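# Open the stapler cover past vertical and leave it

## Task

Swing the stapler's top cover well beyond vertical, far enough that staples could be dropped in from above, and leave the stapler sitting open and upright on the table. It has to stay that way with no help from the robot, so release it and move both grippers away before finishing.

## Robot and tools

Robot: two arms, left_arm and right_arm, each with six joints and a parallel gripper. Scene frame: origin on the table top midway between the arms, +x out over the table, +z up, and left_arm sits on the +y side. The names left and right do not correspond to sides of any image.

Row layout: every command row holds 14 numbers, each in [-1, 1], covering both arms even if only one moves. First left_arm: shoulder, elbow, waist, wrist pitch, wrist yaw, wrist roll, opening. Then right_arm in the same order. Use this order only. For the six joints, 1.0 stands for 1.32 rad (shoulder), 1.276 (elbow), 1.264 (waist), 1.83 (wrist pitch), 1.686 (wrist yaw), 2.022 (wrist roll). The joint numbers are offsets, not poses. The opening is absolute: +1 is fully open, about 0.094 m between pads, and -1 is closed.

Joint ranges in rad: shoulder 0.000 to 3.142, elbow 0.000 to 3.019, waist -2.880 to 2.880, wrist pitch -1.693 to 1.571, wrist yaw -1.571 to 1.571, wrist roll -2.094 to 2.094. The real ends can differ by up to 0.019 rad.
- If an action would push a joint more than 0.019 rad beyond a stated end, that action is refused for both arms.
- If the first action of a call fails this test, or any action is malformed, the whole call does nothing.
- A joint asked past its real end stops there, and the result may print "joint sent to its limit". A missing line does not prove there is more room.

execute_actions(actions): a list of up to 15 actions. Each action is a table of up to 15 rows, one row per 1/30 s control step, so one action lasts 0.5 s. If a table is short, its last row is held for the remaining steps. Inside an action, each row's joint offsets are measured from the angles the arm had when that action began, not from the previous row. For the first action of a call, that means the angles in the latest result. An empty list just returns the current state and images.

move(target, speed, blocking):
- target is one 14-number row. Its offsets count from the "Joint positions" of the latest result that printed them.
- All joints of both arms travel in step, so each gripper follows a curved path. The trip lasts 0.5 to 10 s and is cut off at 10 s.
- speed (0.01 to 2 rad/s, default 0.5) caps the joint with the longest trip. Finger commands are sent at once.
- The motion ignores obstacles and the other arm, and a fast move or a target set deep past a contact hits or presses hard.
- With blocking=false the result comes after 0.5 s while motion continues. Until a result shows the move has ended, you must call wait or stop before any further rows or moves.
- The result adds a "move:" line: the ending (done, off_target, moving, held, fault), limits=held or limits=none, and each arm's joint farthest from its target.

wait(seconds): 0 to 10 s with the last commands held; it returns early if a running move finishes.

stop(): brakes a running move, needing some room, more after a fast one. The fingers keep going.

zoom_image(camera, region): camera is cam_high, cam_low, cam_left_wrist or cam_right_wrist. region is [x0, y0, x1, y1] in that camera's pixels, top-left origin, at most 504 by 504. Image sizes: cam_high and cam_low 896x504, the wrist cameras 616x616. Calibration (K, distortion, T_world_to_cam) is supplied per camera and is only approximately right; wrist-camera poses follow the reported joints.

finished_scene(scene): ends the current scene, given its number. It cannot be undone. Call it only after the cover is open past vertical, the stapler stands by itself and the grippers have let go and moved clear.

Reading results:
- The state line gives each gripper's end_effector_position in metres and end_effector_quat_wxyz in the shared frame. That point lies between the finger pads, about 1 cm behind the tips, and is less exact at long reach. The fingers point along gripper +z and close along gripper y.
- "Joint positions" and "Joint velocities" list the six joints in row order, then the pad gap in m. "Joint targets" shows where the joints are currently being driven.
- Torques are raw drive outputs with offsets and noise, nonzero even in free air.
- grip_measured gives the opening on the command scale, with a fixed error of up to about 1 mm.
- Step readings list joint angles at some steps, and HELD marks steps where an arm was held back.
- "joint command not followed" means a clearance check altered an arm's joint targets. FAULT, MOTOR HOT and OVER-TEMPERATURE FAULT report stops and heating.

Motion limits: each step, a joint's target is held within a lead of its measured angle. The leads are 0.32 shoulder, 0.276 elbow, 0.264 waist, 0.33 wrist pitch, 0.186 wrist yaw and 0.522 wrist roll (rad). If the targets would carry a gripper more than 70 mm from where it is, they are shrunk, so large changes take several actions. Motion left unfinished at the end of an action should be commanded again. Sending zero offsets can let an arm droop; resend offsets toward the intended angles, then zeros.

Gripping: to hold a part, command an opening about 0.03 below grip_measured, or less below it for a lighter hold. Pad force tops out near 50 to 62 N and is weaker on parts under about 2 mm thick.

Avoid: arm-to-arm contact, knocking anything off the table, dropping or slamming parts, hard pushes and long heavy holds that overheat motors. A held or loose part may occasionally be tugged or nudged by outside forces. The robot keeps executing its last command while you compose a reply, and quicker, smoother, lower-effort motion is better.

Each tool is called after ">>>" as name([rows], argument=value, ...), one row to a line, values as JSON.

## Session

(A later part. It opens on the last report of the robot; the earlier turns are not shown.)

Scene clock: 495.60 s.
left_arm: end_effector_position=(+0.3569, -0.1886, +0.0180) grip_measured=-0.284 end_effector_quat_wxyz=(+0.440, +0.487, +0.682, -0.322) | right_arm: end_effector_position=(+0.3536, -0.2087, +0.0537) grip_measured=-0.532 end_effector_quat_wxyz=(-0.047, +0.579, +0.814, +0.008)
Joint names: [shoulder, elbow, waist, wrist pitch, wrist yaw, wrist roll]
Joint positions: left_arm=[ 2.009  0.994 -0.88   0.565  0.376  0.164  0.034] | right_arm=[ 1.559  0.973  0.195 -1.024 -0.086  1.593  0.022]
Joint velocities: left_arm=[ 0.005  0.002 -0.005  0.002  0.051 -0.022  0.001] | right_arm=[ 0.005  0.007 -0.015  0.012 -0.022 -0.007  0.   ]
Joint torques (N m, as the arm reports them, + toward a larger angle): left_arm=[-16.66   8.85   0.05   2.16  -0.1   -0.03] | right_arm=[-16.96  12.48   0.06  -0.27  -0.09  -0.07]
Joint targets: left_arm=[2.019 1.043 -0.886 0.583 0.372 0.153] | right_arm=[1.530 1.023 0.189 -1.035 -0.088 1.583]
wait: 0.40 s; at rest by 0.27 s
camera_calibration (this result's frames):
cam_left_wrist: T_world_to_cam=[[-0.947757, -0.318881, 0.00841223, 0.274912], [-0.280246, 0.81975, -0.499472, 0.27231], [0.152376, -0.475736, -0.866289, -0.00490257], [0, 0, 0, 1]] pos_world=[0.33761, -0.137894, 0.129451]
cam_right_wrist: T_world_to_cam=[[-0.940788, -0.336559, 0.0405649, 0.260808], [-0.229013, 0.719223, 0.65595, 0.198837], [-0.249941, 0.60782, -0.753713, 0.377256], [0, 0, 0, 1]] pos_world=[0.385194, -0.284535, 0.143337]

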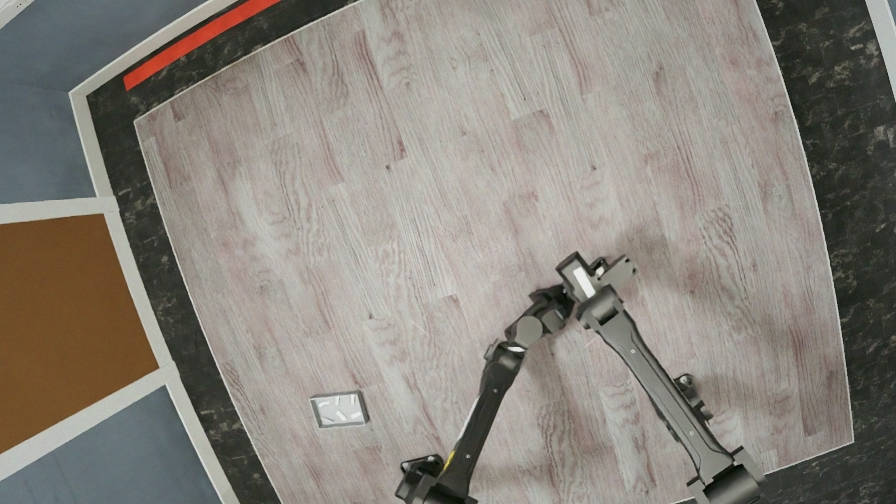

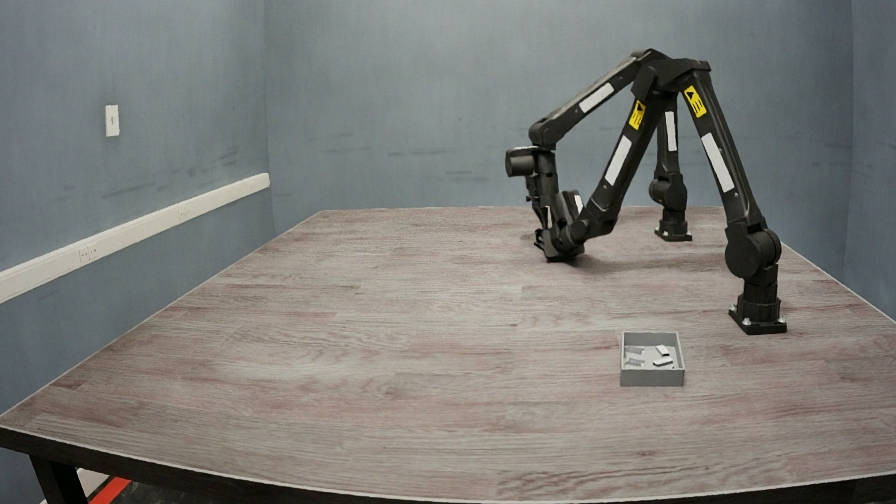

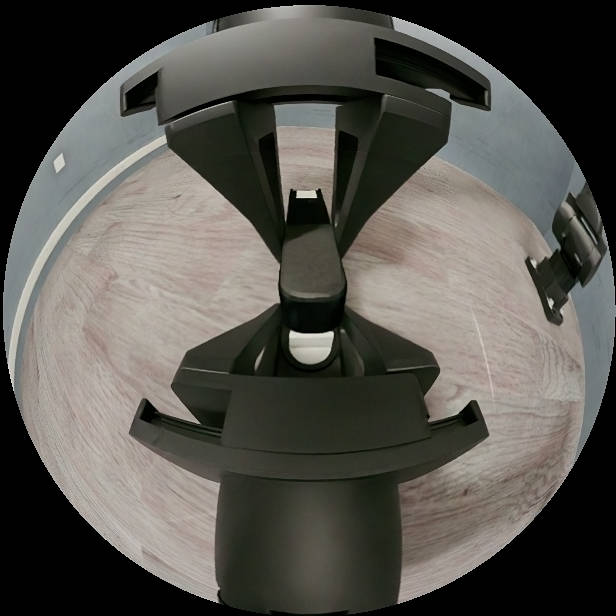

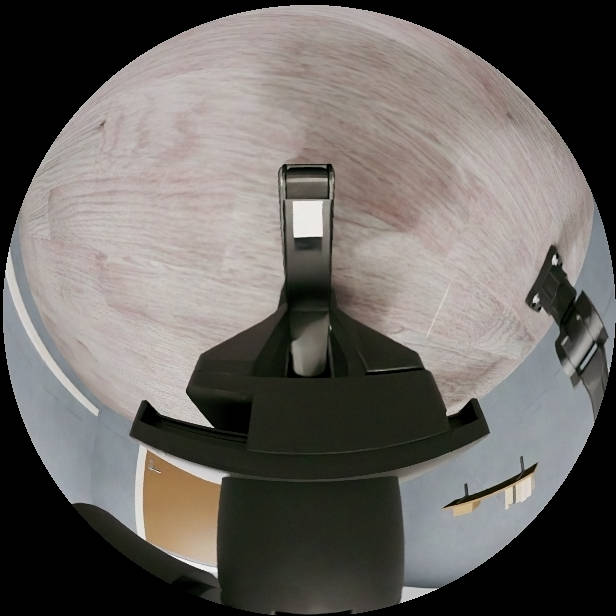

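>>> execute_actions([
  [[0.0076,0.0384,-0.0047,0.0098,-0.0024,-0.0054,-0.33,-0.0216,0.0396,-0.0064,-0.0066,-0.0038,-0.0062,-0.56],[0.0076,0.0384,-0.0047,0.0098,-0.0024,-0.0054,-0.33,-0.0209,0.0402,-0.0090,-0.0076,-0.0077,-0.0080,-0.56],[0.0076,0.0384,-0.0047,0.0098,-0.0024,-0.0054,-0.33,-0.0201,0.0410,-0.0125,-0.0089,-0.0129,-0.0106,-0.56],[0.0076,0.0384,-0.0047,0.0098,-0.0024,-0.0054,-0.33,-0.0190,0.0419,-0.0168,-0.0104,-0.0194,-0.0137,-0.56],[0.0076,0.0384,-0.0047,0.0098,-0.0024,-0.0054,-0.33,-0.0178,0.0431,-0.0220,-0.0123,-0.0272,-0.0175,-0.56],[0.0076,0.0384,-0.0047,0.0098,-0.0024,-0.0054,-0.33,-0.0163,0.0445,-0.0280,-0.0146,-0.0364,-0.0219,-0.56],[0.0076,0.0384,-0.0047,0.0098,-0.0024,-0.0054,-0.33,-0.0148,0.0459,-0.0340,-0.0168,-0.0455,-0.0263,-0.56],[0.0076,0.0384,-0.0047,0.0098,-0.0024,-0.0054,-0.33,-0.0131,0.0474,-0.0409,-0.0193,-0.0559,-0.0313,-0.56],[0.0076,0.0384,-0.0047,0.0098,-0.0024,-0.0054,-0.33,-0.0114,0.0490,-0.0479,-0.0219,-0.0663,-0.0364,-0.56],[0.0076,0.0384,-0.0047,0.0098,-0.0024,-0.0054,-0.33,-0.0097,0.0506,-0.0548,-0.0244,-0.0767,-0.0414,-0.56],[0.0076,0.0384,-0.0047,0.0098,-0.0024,-0.0054,-0.33,-0.0080,0.0521,-0.0617,-0.0269,-0.0871,-0.0464,-0.56],[0.0076,0.0384,-0.0047,0.0098,-0.0024,-0.0054,-0.33,-0.0062,0.0538,-0.0690,-0.0296,-0.0982,-0.0518,-0.56],[0.0076,0.0384,-0.0047,0.0098,-0.0024,-0.0054,-0.33,-0.0044,0.0555,-0.0763,-0.0323,-0.1093,-0.0571,-0.56],[0.0076,0.0384,-0.0047,0.0098,-0.0024,-0.0054,-0.33,-0.0026,0.0571,-0.0837,-0.0350,-0.1203,-0.0625,-0.56],[0.0076,0.0384,-0.0047,0.0098,-0.0024,-0.0054,-0.33,-0.0008,0.0588,-0.0910,-0.0377,-0.1314,-0.0678,-0.56]],
  [[0.0076,0.0384,-0.0047,0.0098,-0.0024,-0.0054,-0.33,0.0012,0.0432,-0.0211,-0.0131,-0.0258,-0.0177,-0.56],[0.0076,0.0384,-0.0047,0.0098,-0.0024,-0.0054,-0.33,0.0055,0.0456,-0.0287,-0.0174,-0.0367,-0.0241,-0.56],[0.0076,0.0384,-0.0047,0.0098,-0.0024,-0.0054,-0.33,0.0097,0.0479,-0.0364,-0.0218,-0.0477,-0.0304,-0.56],[0.0076,0.0384,-0.0047,0.0098,-0.0024,-0.0054,-0.33,0.0138,0.0502,-0.0437,-0.0259,-0.0581,-0.0364,-0.56],[0.0076,0.0384,-0.0047,0.0098,-0.0024,-0.0054,-0.33,0.0176,0.0523,-0.0505,-0.0298,-0.0679,-0.0421,-0.56],[0.0076,0.0384,-0.0047,0.0098,-0.0024,-0.0054,-0.33,0.0211,0.0543,-0.0570,-0.0335,-0.0771,-0.0474,-0.56],[0.0076,0.0384,-0.0047,0.0098,-0.0024,-0.0054,-0.33,0.0247,0.0563,-0.0634,-0.0372,-0.0863,-0.0528,-0.56],[0.0076,0.0384,-0.0047,0.0098,-0.0024,-0.0054,-0.33,0.0278,0.0581,-0.0691,-0.0404,-0.0944,-0.0574,-0.56],[0.0076,0.0384,-0.0047,0.0098,-0.0024,-0.0054,-0.33,0.0310,0.0598,-0.0747,-0.0436,-0.1025,-0.0621,-0.56],[0.0076,0.0384,-0.0047,0.0098,-0.0024,-0.0054,-0.33,0.0337,0.0613,-0.0796,-0.0463,-0.1094,-0.0661,-0.56],[0.0076,0.0384,-0.0047,0.0098,-0.0024,-0.0054,-0.33,0.0359,0.0626,-0.0836,-0.0486,-0.1152,-0.0694,-0.56],[0.0076,0.0384,-0.0047,0.0098,-0.0024,-0.0054,-0.33,0.0379,0.0637,-0.0872,-0.0507,-0.1204,-0.0724,-0.56],[0.0076,0.0384,-0.0047,0.0098,-0.0024,-0.0054,-0.33,0.0395,0.0646,-0.0901,-0.0523,-0.1244,-0.0748,-0.56],[0.0076,0.0384,-0.0047,0.0098,-0.0024,-0.0054,-0.33,0.0408,0.0653,-0.0925,-0.0537,-0.1279,-0.0768,-0.56],[0.0076,0.0384,-0.0047,0.0098,-0.0024,-0.0054,-0.33,0.0417,0.0658,-0.0941,-0.0546,-0.1302,-0.0781,-0.56]],
])

>>> wait(seconds=0.3)

Scene clock: 539.53 s.
left_arm: end_effector_position=(+0.3568, -0.1887, +0.0179) grip_measured=-0.284 end_effector_quat_wxyz=(+0.441, +0.487, +0.682, -0.322) | right_arm: end_effector_position=(+0.3580, -0.2208, +0.0801) grip_measured=-0.532 end_effector_quat_wxyz=(-0.220, +0.563, +0.787, +0.124)
Joint names: [shoulder, elbow, waist, wrist pitch, wrist yaw, wrist roll]
Joint positions: left_arm=[ 2.01   0.994 -0.88   0.567  0.377  0.165  0.034] | right_arm=[ 1.591  1.026 -0.006 -1.159 -0.488  1.36   0.022]
Joint velocities: left_arm=[-0.015 -0.017 -0.005 -0.017 -0.007  0.037 -0.001] | right_arm=[ 0.044  0.042 -0.093 -0.095 -0.183 -0.212 -0.001]
Joint torques (N m, as the arm reports them, + toward a larger angle): left_arm=[-16.74   8.83   0.08   2.13  -0.12  -0.04] | right_arm=[-13.1   12.41   0.43  -0.44  -0.61   0.06]
Joint targets: left_arm=[2.019 1.043 -0.886 0.583 0.373 0.153] | right_arm=[1.614 1.077 -0.017 -1.174 -0.500 1.337]
Step readings (joint positions; steps 1 to 15: 1st action; 16 to 30: 2nd action):
0: left_arm=[2.009 0.994 -0.880 0.565 0.376 0.164] | right_arm=[1.559 0.973 0.195 -1.024 -0.086 1.593]
1: left_arm=[2.009 0.994 -0.880 0.565 0.376 0.164] | right_arm=[1.559 0.973 0.195 -1.024 -0.087 1.592]
2: left_arm=[2.009 0.994 -0.880 0.565 0.376 0.164] | right_arm=[1.559 0.973 0.195 -1.024 -0.089 1.592]
4: left_arm=[2.009 0.994 -0.880 0.565 0.376 0.164] | right_arm=[1.559 0.974 0.190 -1.027 -0.100 1.587]
8: left_arm=[2.009 0.994 -0.880 0.565 0.376 0.164] | right_arm=[1.559 0.980 0.163 -1.040 -0.154 1.562]
15: left_arm=[2.009 0.994 -0.880 0.565 0.376 0.164] | right_arm=[1.559 0.993 0.101 -1.074 -0.280 1.496]
16: left_arm=[2.009 0.994 -0.880 0.565 0.376 0.164] | right_arm=[1.559 0.995 0.092 -1.079 -0.298 1.487]
17: left_arm=[2.009 0.994 -0.880 0.565 0.377 0.164] | right_arm=[1.559 0.996 0.084 -1.084 -0.315 1.478]
19: left_arm=[2.009 0.994 -0.880 0.565 0.377 0.164] | right_arm=[1.559 1.001 0.067 -1.096 -0.350 1.459]
23: left_arm=[2.009 0.994 -0.880 0.567 0.377 0.165] | right_arm=[1.566 1.011 0.033 -1.124 -0.416 1.418]
30: Joint positions above
camera_calibration (this result's frames):
cam_left_wrist: T_world_to_cam=[[-0.948241, -0.317461, 0.00751824, 0.275203], [-0.278454, 0.819882, -0.500257, 0.27171], [0.152648, -0.476458, -0.865844, -0.00529699], [0, 0, 0, 1]] pos_world=[0.337426, -0.137927, 0.129269]
cam_right_wrist: T_world_to_cam=[[-0.9384, -0.342166, 0.048257, 0.257079], [-0.102435, 0.408827, 0.906845, 0.0572694], [-0.33002, 0.84604, -0.418693, 0.460082], [0, 0, 0, 1]] pos_world=[0.398945, -0.324697, 0.128293]

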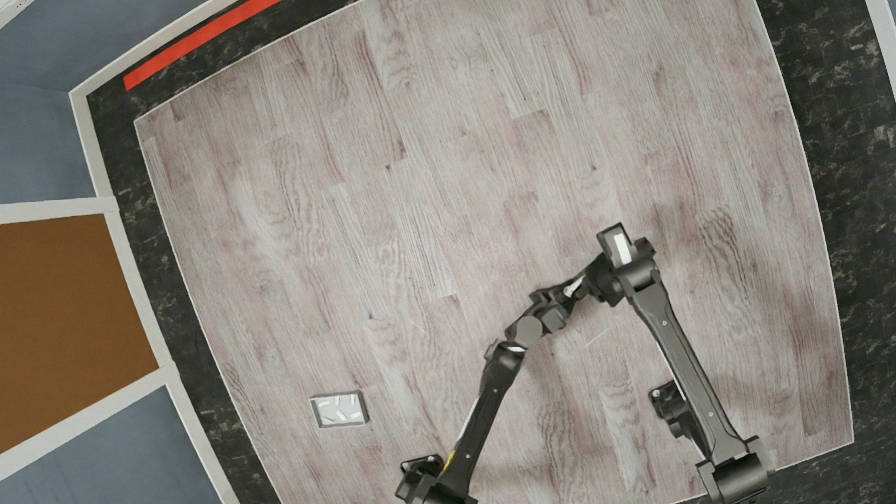

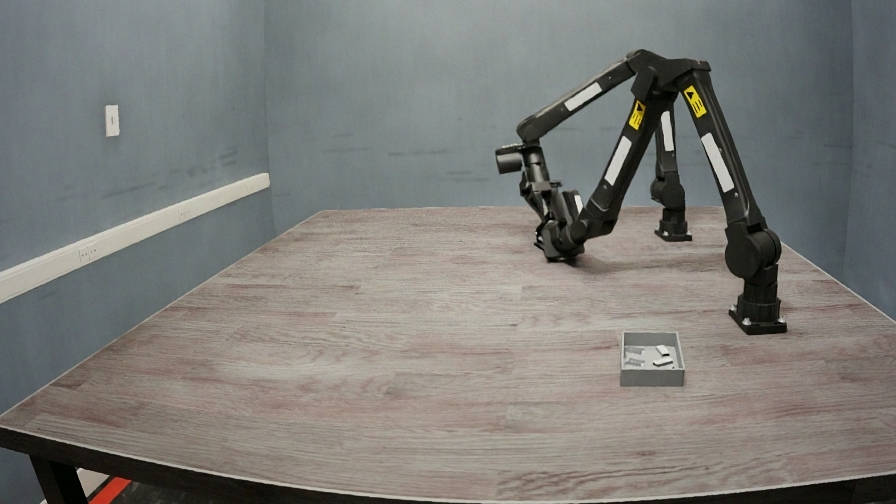

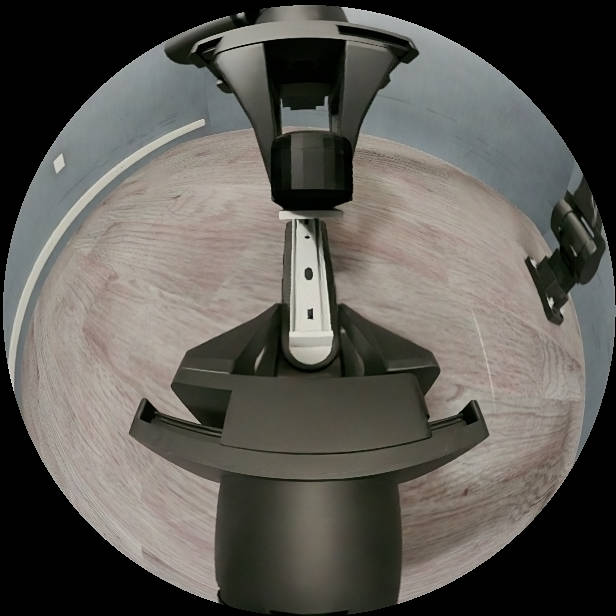

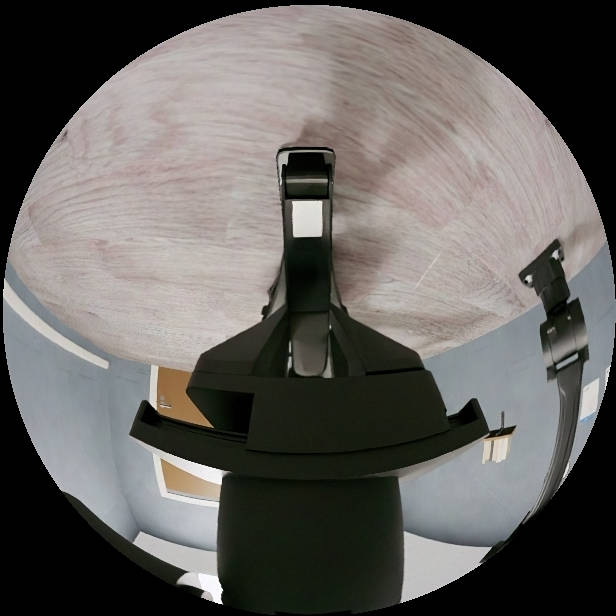

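Scene clock: 539.83 s.
left_arm: end_effector_position=(+0.3568, -0.1887, +0.0179) grip_measured=-0.284 end_effector_quat_wxyz=(+0.441, +0.487, +0.682, -0.322) | right_arm: end_effector_position=(+0.3580, -0.2213, +0.0810) grip_measured=-0.532 end_effector_quat_wxyz=(-0.222, +0.560, +0.788, +0.127)
Joint names: [shoulder, elbow, waist, wrist pitch, wrist yaw, wrist roll]
Joint positions: left_arm=[ 2.01   0.994 -0.88   0.567  0.377  0.165  0.034] | right_arm=[ 1.592  1.028 -0.01  -1.164 -0.495  1.349  0.022]
Joint velocities: left_arm=[-0.005 -0.002 -0.015  0.002  0.022 -0.022  0.   ] | right_arm=[-0.024 -0.002 -0.005 -0.007  0.066 -0.037 -0.   ]
Joint torques (N m, as the arm reports them, + toward a larger angle): left_arm=[-16.82   8.91   0.36   2.09  -0.08  -0.04] | right_arm=[-13.06  12.37   0.01  -0.4   -0.54  -0.08]
Joint targets: left_arm=[2.019 1.043 -0.886 0.583 0.372 0.153] | right_arm=[1.614 1.077 -0.018 -1.174 -0.500 1.338]
wait: 0.30 s; no rest
camera_calibration (this result's frames):
cam_left_wrist: T_world_to_cam=[[-0.948133, -0.317788, 0.00736622, 0.27517], [-0.278674, 0.819841, -0.500201, 0.271771], [0.152919, -0.47631, -0.865878, -0.00537128], [0, 0, 0, 1]] pos_world=[0.337455, -0.137922, 0.129262]
cam_right_wrist: T_world_to_cam=[[-0.936819, -0.346742, 0.0462557, 0.255485], [-0.103574, 0.401242, 0.910098, 0.0551763], [-0.334129, 0.847806, -0.411804, 0.462162], [0, 0, 0, 1]] pos_world=[0.399479, -0.325375, 0.128287]

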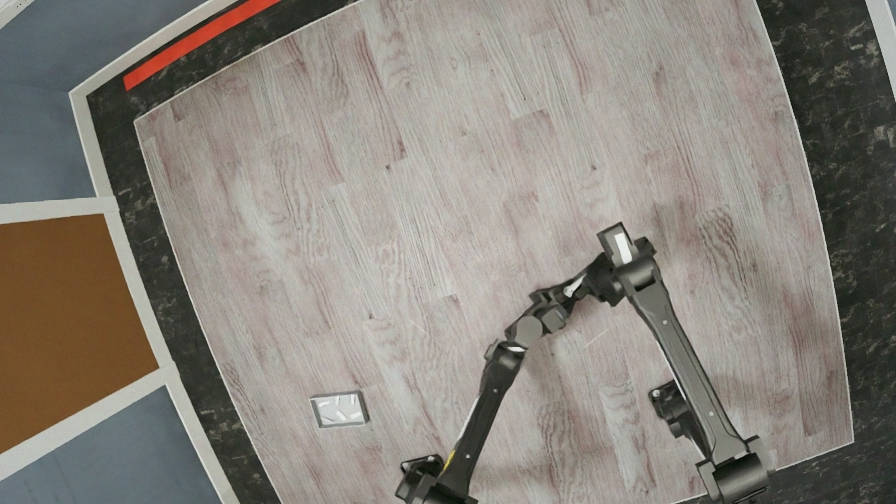

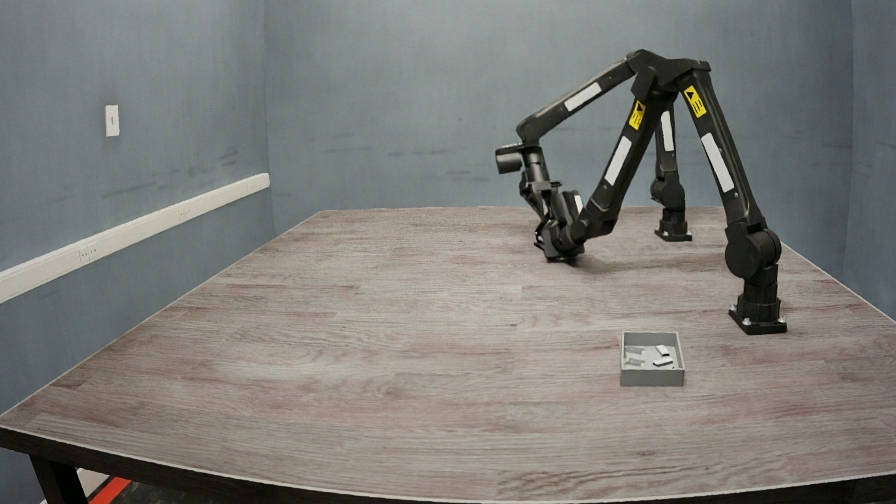

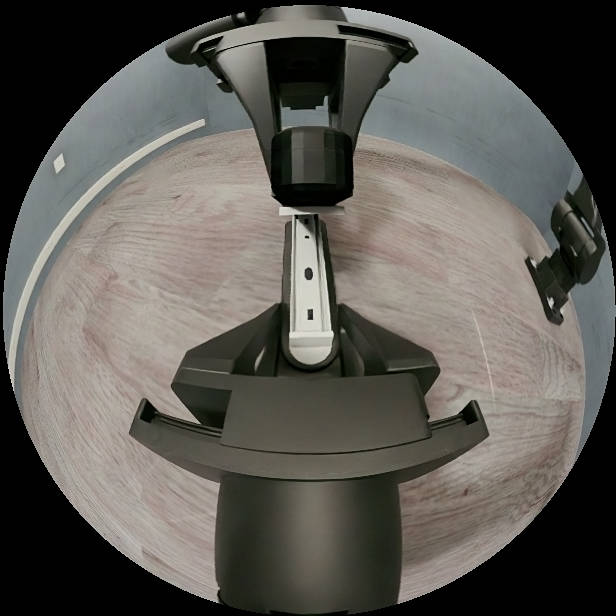

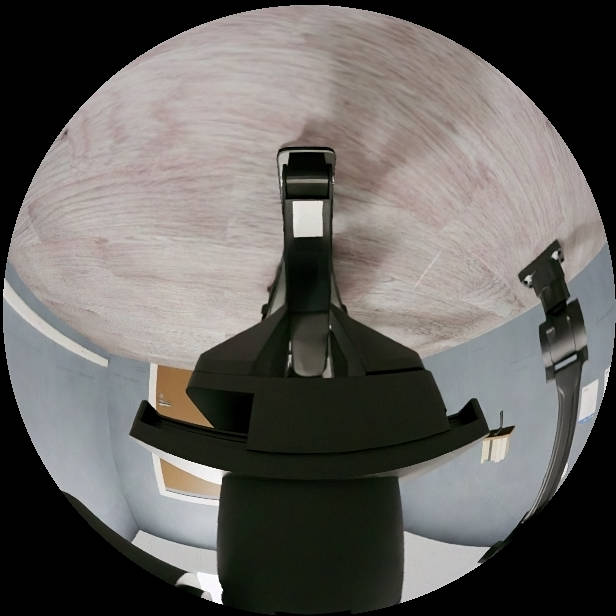

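>>> execute_actions([
  [[0.0068,0.0384,-0.0047,0.0087,-0.003,-0.0059,-0.33,0.0178,0.0392,-0.0080,-0.0070,-0.0053,-0.0076,-0.56],[0.0068,0.0384,-0.0047,0.0087,-0.003,-0.0059,-0.33,0.0195,0.0404,-0.0106,-0.0092,-0.0088,-0.0109,-0.56],[0.0068,0.0384,-0.0047,0.0087,-0.003,-0.0059,-0.33,0.0217,0.0420,-0.0140,-0.0122,-0.0134,-0.0153,-0.56],[0.0068,0.0384,-0.0047,0.0087,-0.003,-0.0059,-0.33,0.0245,0.0440,-0.0183,-0.0160,-0.0192,-0.0208,-0.56],[0.0068,0.0384,-0.0047,0.0087,-0.003,-0.0059,-0.33,0.0279,0.0464,-0.0235,-0.0205,-0.0262,-0.0275,-0.56],[0.0068,0.0384,-0.0047,0.0087,-0.003,-0.0059,-0.33,0.0318,0.0492,-0.0295,-0.0257,-0.0343,-0.0352,-0.56],[0.0068,0.0384,-0.0047,0.0087,-0.003,-0.0059,-0.33,0.0357,0.0520,-0.0355,-0.0309,-0.0424,-0.0429,-0.56],[0.0068,0.0384,-0.0047,0.0087,-0.003,-0.0059,-0.33,0.0402,0.0552,-0.0423,-0.0369,-0.0517,-0.0517,-0.56],[0.0068,0.0384,-0.0047,0.0087,-0.003,-0.0059,-0.33,0.0447,0.0584,-0.0492,-0.0429,-0.0610,-0.0606,-0.56],[0.0068,0.0384,-0.0047,0.0087,-0.003,-0.0059,-0.33,0.0492,0.0616,-0.0561,-0.0489,-0.0702,-0.0694,-0.56],[0.0068,0.0384,-0.0047,0.0087,-0.003,-0.0059,-0.33,0.0537,0.0648,-0.0629,-0.0549,-0.0795,-0.0782,-0.56],[0.0068,0.0384,-0.0047,0.0087,-0.003,-0.0059,-0.33,0.0584,0.0682,-0.0702,-0.0612,-0.0893,-0.0876,-0.56],[0.0068,0.0384,-0.0047,0.0087,-0.003,-0.0059,-0.33,0.0632,0.0716,-0.0775,-0.0676,-0.0992,-0.0969,-0.56],[0.0068,0.0384,-0.0047,0.0087,-0.003,-0.0059,-0.33,0.0679,0.0750,-0.0848,-0.0739,-0.1090,-0.1063,-0.56],[0.0068,0.0384,-0.0047,0.0087,-0.003,-0.0059,-0.33,0.0727,0.0784,-0.0921,-0.0803,-0.1189,-0.1157,-0.56]],
  [[0.0068,0.0384,-0.0047,0.0087,-0.003,-0.0059,-0.33,0.0352,0.0528,-0.0228,-0.0262,-0.0230,-0.0400,-0.56],[0.0068,0.0384,-0.0047,0.0087,-0.003,-0.0059,-0.33,0.0424,0.0571,-0.0290,-0.0356,-0.0312,-0.0492,-0.56],[0.0068,0.0384,-0.0047,0.0087,-0.003,-0.0059,-0.33,0.0496,0.0613,-0.0352,-0.0449,-0.0394,-0.0585,-0.56],[0.0068,0.0384,-0.0047,0.0087,-0.003,-0.0059,-0.33,0.0564,0.0654,-0.0411,-0.0538,-0.0472,-0.0672,-0.56],[0.0068,0.0384,-0.0047,0.0087,-0.003,-0.0059,-0.33,0.0629,0.0692,-0.0467,-0.0622,-0.0545,-0.0755,-0.56],[0.0068,0.0384,-0.0047,0.0087,-0.003,-0.0059,-0.33,0.0689,0.0727,-0.0519,-0.0700,-0.0614,-0.0833,-0.56],[0.0068,0.0384,-0.0047,0.0087,-0.003,-0.0059,-0.33,0.0750,0.0763,-0.0571,-0.0779,-0.0683,-0.0911,-0.56],[0.0068,0.0384,-0.0047,0.0087,-0.003,-0.0059,-0.33,0.0803,0.0794,-0.0617,-0.0848,-0.0743,-0.0979,-0.56],[0.0068,0.0384,-0.0047,0.0087,-0.003,-0.0059,-0.33,0.0856,0.0826,-0.0663,-0.0917,-0.0804,-0.1047,-0.56],[0.0068,0.0384,-0.0047,0.0087,-0.003,-0.0059,-0.33,0.0902,0.0853,-0.0702,-0.0976,-0.0856,-0.1106,-0.56],[0.0068,0.0384,-0.0047,0.0087,-0.003,-0.0059,-0.33,0.0939,0.0875,-0.0735,-0.1025,-0.0899,-0.1154,-0.56],[0.0068,0.0384,-0.0047,0.0087,-0.003,-0.0059,-0.33,0.0974,0.0895,-0.0764,-0.1069,-0.0938,-0.1198,-0.56],[0.0068,0.0384,-0.0047,0.0087,-0.003,-0.0059,-0.33,0.1000,0.0911,-0.0787,-0.1104,-0.0968,-0.1232,-0.56],[0.0068,0.0384,-0.0047,0.0087,-0.003,-0.0059,-0.33,0.1023,0.0924,-0.0807,-0.1133,-0.0994,-0.1262,-0.56],[0.0068,0.0384,-0.0047,0.0087,-0.003,-0.0059,-0.33,0.1038,0.0933,-0.0820,-0.1153,-0.1011,-0.1281,-0.56]],
])

>>> wait(seconds=0.3)

Scene clock: 596.70 s.
left_arm: end_effector_position=(+0.3570, -0.1886, +0.0178) grip_measured=-0.284 end_effector_quat_wxyz=(+0.440, +0.486, +0.683, -0.322) | right_arm: end_effector_position=(+0.3676, -0.2434, +0.1022) grip_measured=-0.532 end_effector_quat_wxyz=(-0.389, +0.516, +0.725, +0.238)
Joint names: [shoulder, elbow, waist, wrist pitch, wrist yaw, wrist roll]
Joint positions: left_arm=[ 2.01   0.994 -0.88   0.567  0.376  0.161  0.034] | right_arm=[ 1.761  1.137 -0.188 -1.472 -0.831  0.974  0.022]
Joint velocities: left_arm=[-0.005 -0.017  0.005 -0.007 -0.037 -0.037  0.001] | right_arm=[ 0.073  0.046 -0.073 -0.178 -0.125 -0.198  0.001]
Joint torques (N m, as the arm reports them, + toward a larger angle): left_arm=[-16.69   8.78   0.17   2.04  -0.06  -0.01] | right_arm=[-14.81  11.54  -0.4   -0.77  -0.83   0.01]
Joint targets: left_arm=[2.019 1.042 -0.886 0.583 0.371 0.153] | right_arm=[1.790 1.189 -0.205 -1.491 -0.842 0.936]
Step readings (joint positions; steps 1 to 15: 1st action; 16 to 30: 2nd action):
0: left_arm=[2.010 0.994 -0.880 0.567 0.377 0.165] | right_arm=[1.592 1.028 -0.010 -1.164 -0.495 1.349]
1: left_arm=[2.010 0.994 -0.880 0.567 0.377 0.165] | right_arm=[1.592 1.028 -0.010 -1.164 -0.496 1.349]
2: left_arm=[2.010 0.994 -0.880 0.567 0.377 0.165] | right_arm=[1.592 1.028 -0.011 -1.165 -0.498 1.347]
4: left_arm=[2.010 0.994 -0.880 0.567 0.377 0.165] | right_arm=[1.595 1.032 -0.015 -1.172 -0.508 1.340]
8: left_arm=[2.010 0.994 -0.880 0.567 0.377 0.165] | right_arm=[1.610 1.043 -0.040 -1.202 -0.557 1.303]
15: left_arm=[2.010 0.994 -0.880 0.567 0.376 0.165] | right_arm=[1.653 1.070 -0.101 -1.280 -0.671 1.195]
16: left_arm=[2.010 0.994 -0.880 0.567 0.376 0.165] | right_arm=[1.660 1.075 -0.109 -1.293 -0.687 1.180]
17: left_arm=[2.010 0.994 -0.880 0.567 0.376 0.165] | right_arm=[1.668 1.080 -0.117 -1.307 -0.701 1.165]
19: left_arm=[2.010 0.994 -0.880 0.567 0.376 0.164] | right_arm=[1.685 1.093 -0.130 -1.338 -0.728 1.132]
23: left_arm=[2.010 0.994 -0.880 0.567 0.376 0.162] | right_arm=[1.721 1.114 -0.158 -1.399 -0.777 1.064]
30: Joint positions above
camera_calibration (this result's frames):
cam_left_wrist: T_world_to_cam=[[-0.94723, -0.320401, 0.00989803, 0.274569], [-0.282181, 0.818795, -0.499949, 0.272786], [0.152079, -0.47636, -0.865999, -0.00510469], [0, 0, 0, 1]] pos_world=[0.337832, -0.137816, 0.129241]
cam_right_wrist: T_world_to_cam=[[-0.931982, -0.359045, 0.0499548, 0.250691], [0.0490831, 0.011549, 0.998728, -0.114286], [-0.359165, 0.933249, 0.00685964, 0.48001], [0, 0, 0, 1]] pos_world=[0.411652, -0.356639, 0.0983248]

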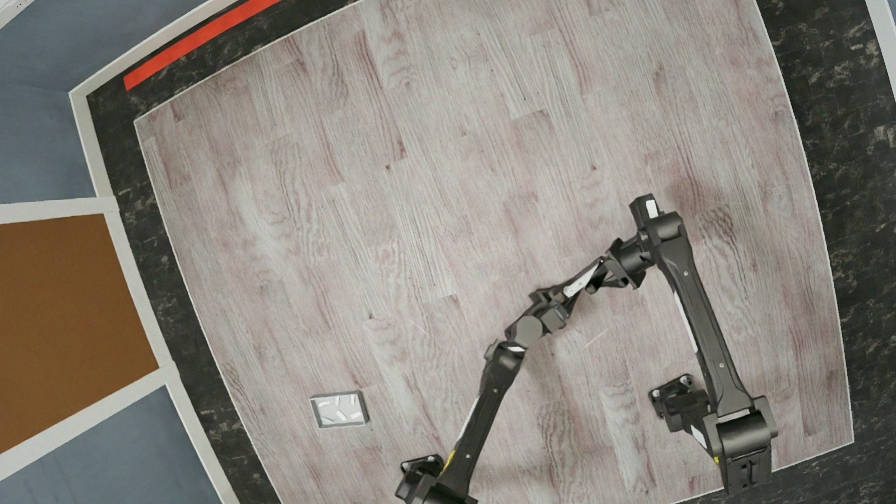

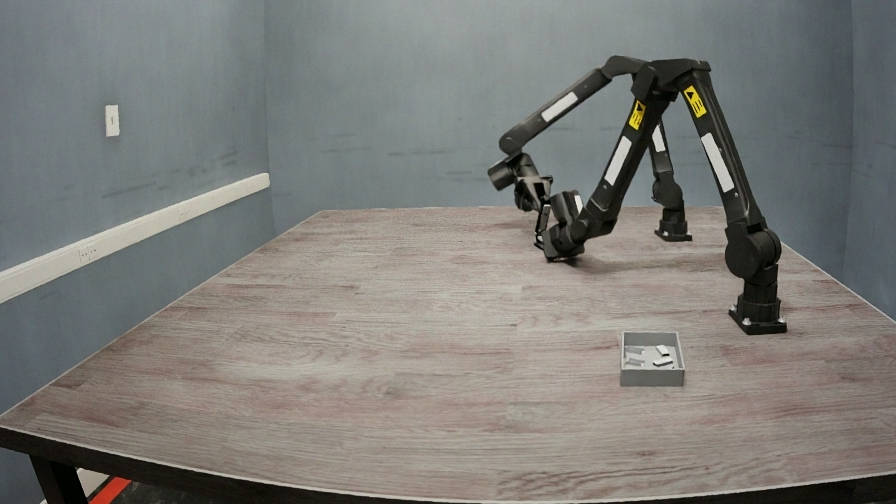

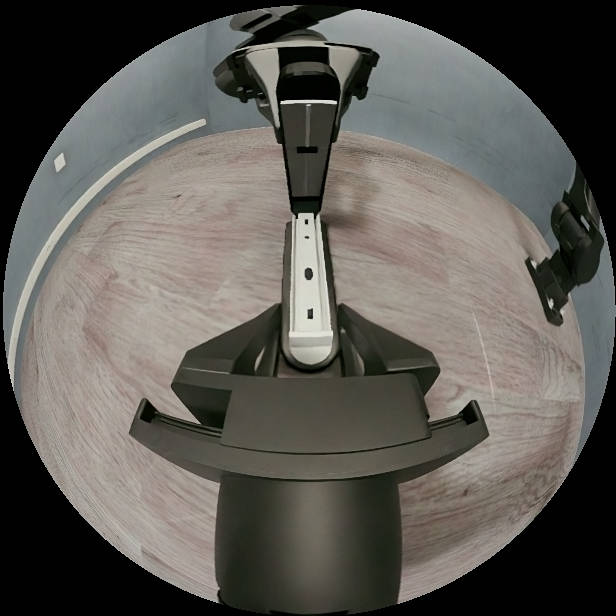

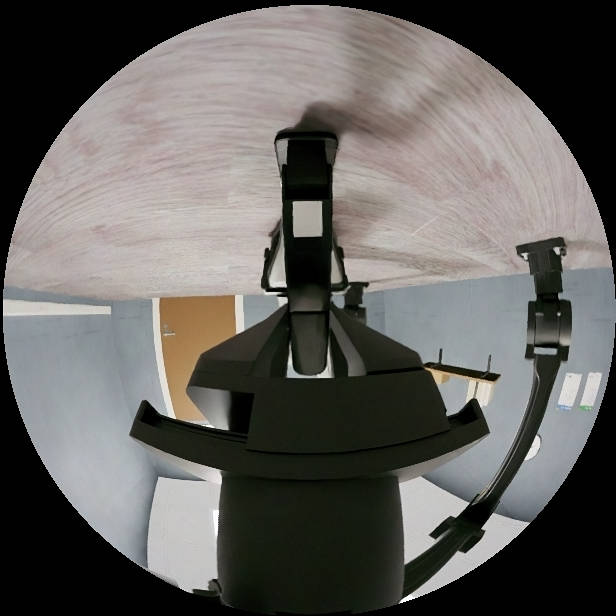

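Scene clock: 597.00 s.
left_arm: end_effector_position=(+0.3578, -0.1888, +0.0179) grip_measured=-0.284 end_effector_quat_wxyz=(+0.441, +0.485, +0.683, -0.322) | right_arm: end_effector_position=(+0.3680, -0.2441, +0.1028) grip_measured=-0.532 end_effector_quat_wxyz=(-0.392, +0.511, +0.726, +0.242)
Joint names: [shoulder, elbow, waist, wrist pitch, wrist yaw, wrist roll]
Joint positions: left_arm=[ 2.011  0.995 -0.88   0.567  0.373  0.161  0.034] | right_arm=[ 1.766  1.141 -0.192 -1.482 -0.836  0.955  0.022]
Joint velocities: left_arm=[-0.015 -0.017 -0.005 -0.012 -0.037  0.007 -0.   ] | right_arm=[-0.015 -0.002  0.015 -0.007 -0.007 -0.022 -0.   ]
Joint torques (N m, as the arm reports them, + toward a larger angle): left_arm=[-16.63   8.73   0.23   2.05   0.06   0.  ] | right_arm=[-14.92  11.25  -0.4   -0.95  -0.76  -0.16]
Joint targets: left_arm=[2.019 1.042 -0.886 0.583 0.371 0.153] | right_arm=[1.790 1.189 -0.205 -1.491 -0.842 0.937]
wait: 0.30 s; no rest
camera_calibration (this result's frames):
cam_left_wrist: T_world_to_cam=[[-0.946579, -0.322354, 0.00868365, 0.274599], [-0.283244, 0.818261, -0.500221, 0.273541], [0.154143, -0.475958, -0.865854, -0.00593986], [0, 0, 0, 1]] pos_world=[0.338325, -0.138137, 0.129303]
cam_right_wrist: T_world_to_cam=[[-0.930138, -0.364721, 0.0426912, 0.249445], [0.0455021, 0.000887696, 0.998964, -0.116205], [-0.364381, 0.931116, 0.0157699, 0.481305], [0, 0, 0, 1]] pos_world=[0.412684, -0.35707, 0.0978452]

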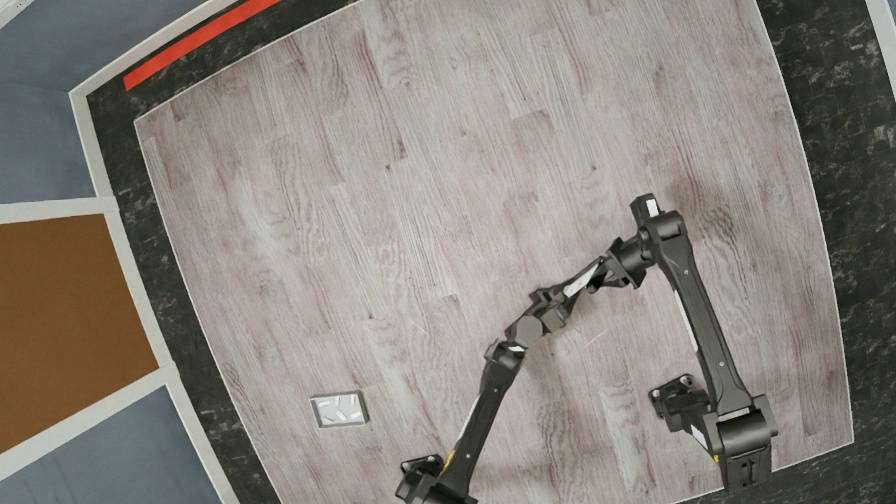

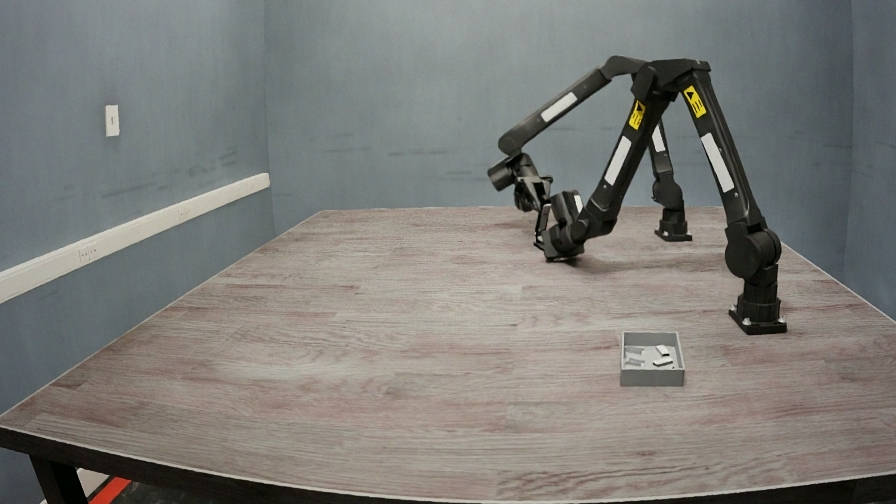

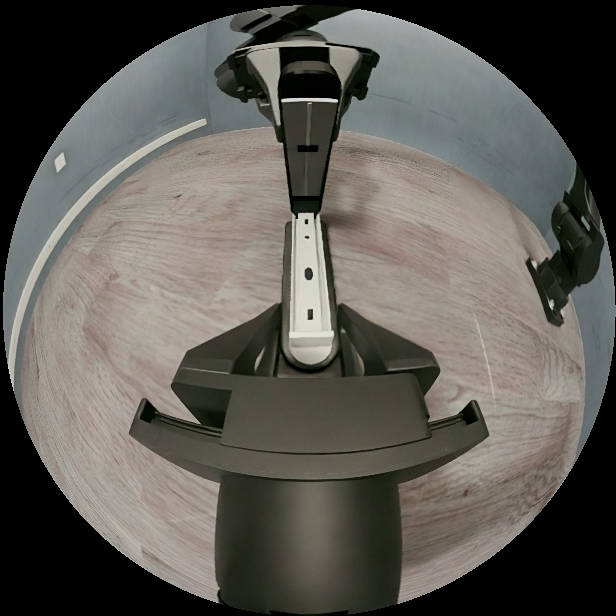

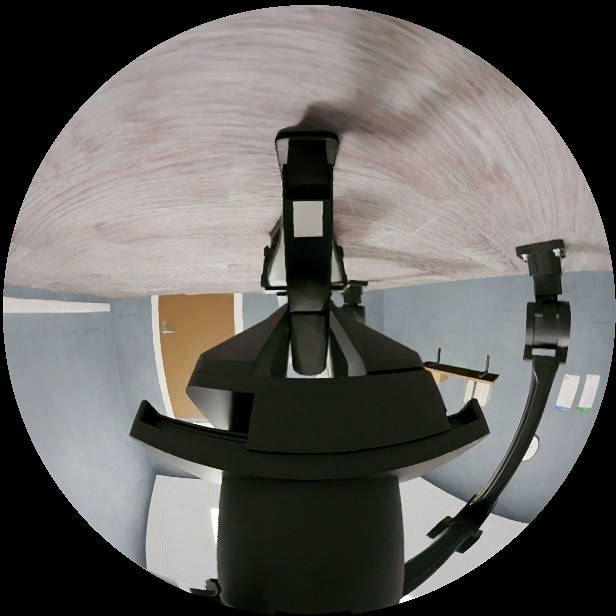

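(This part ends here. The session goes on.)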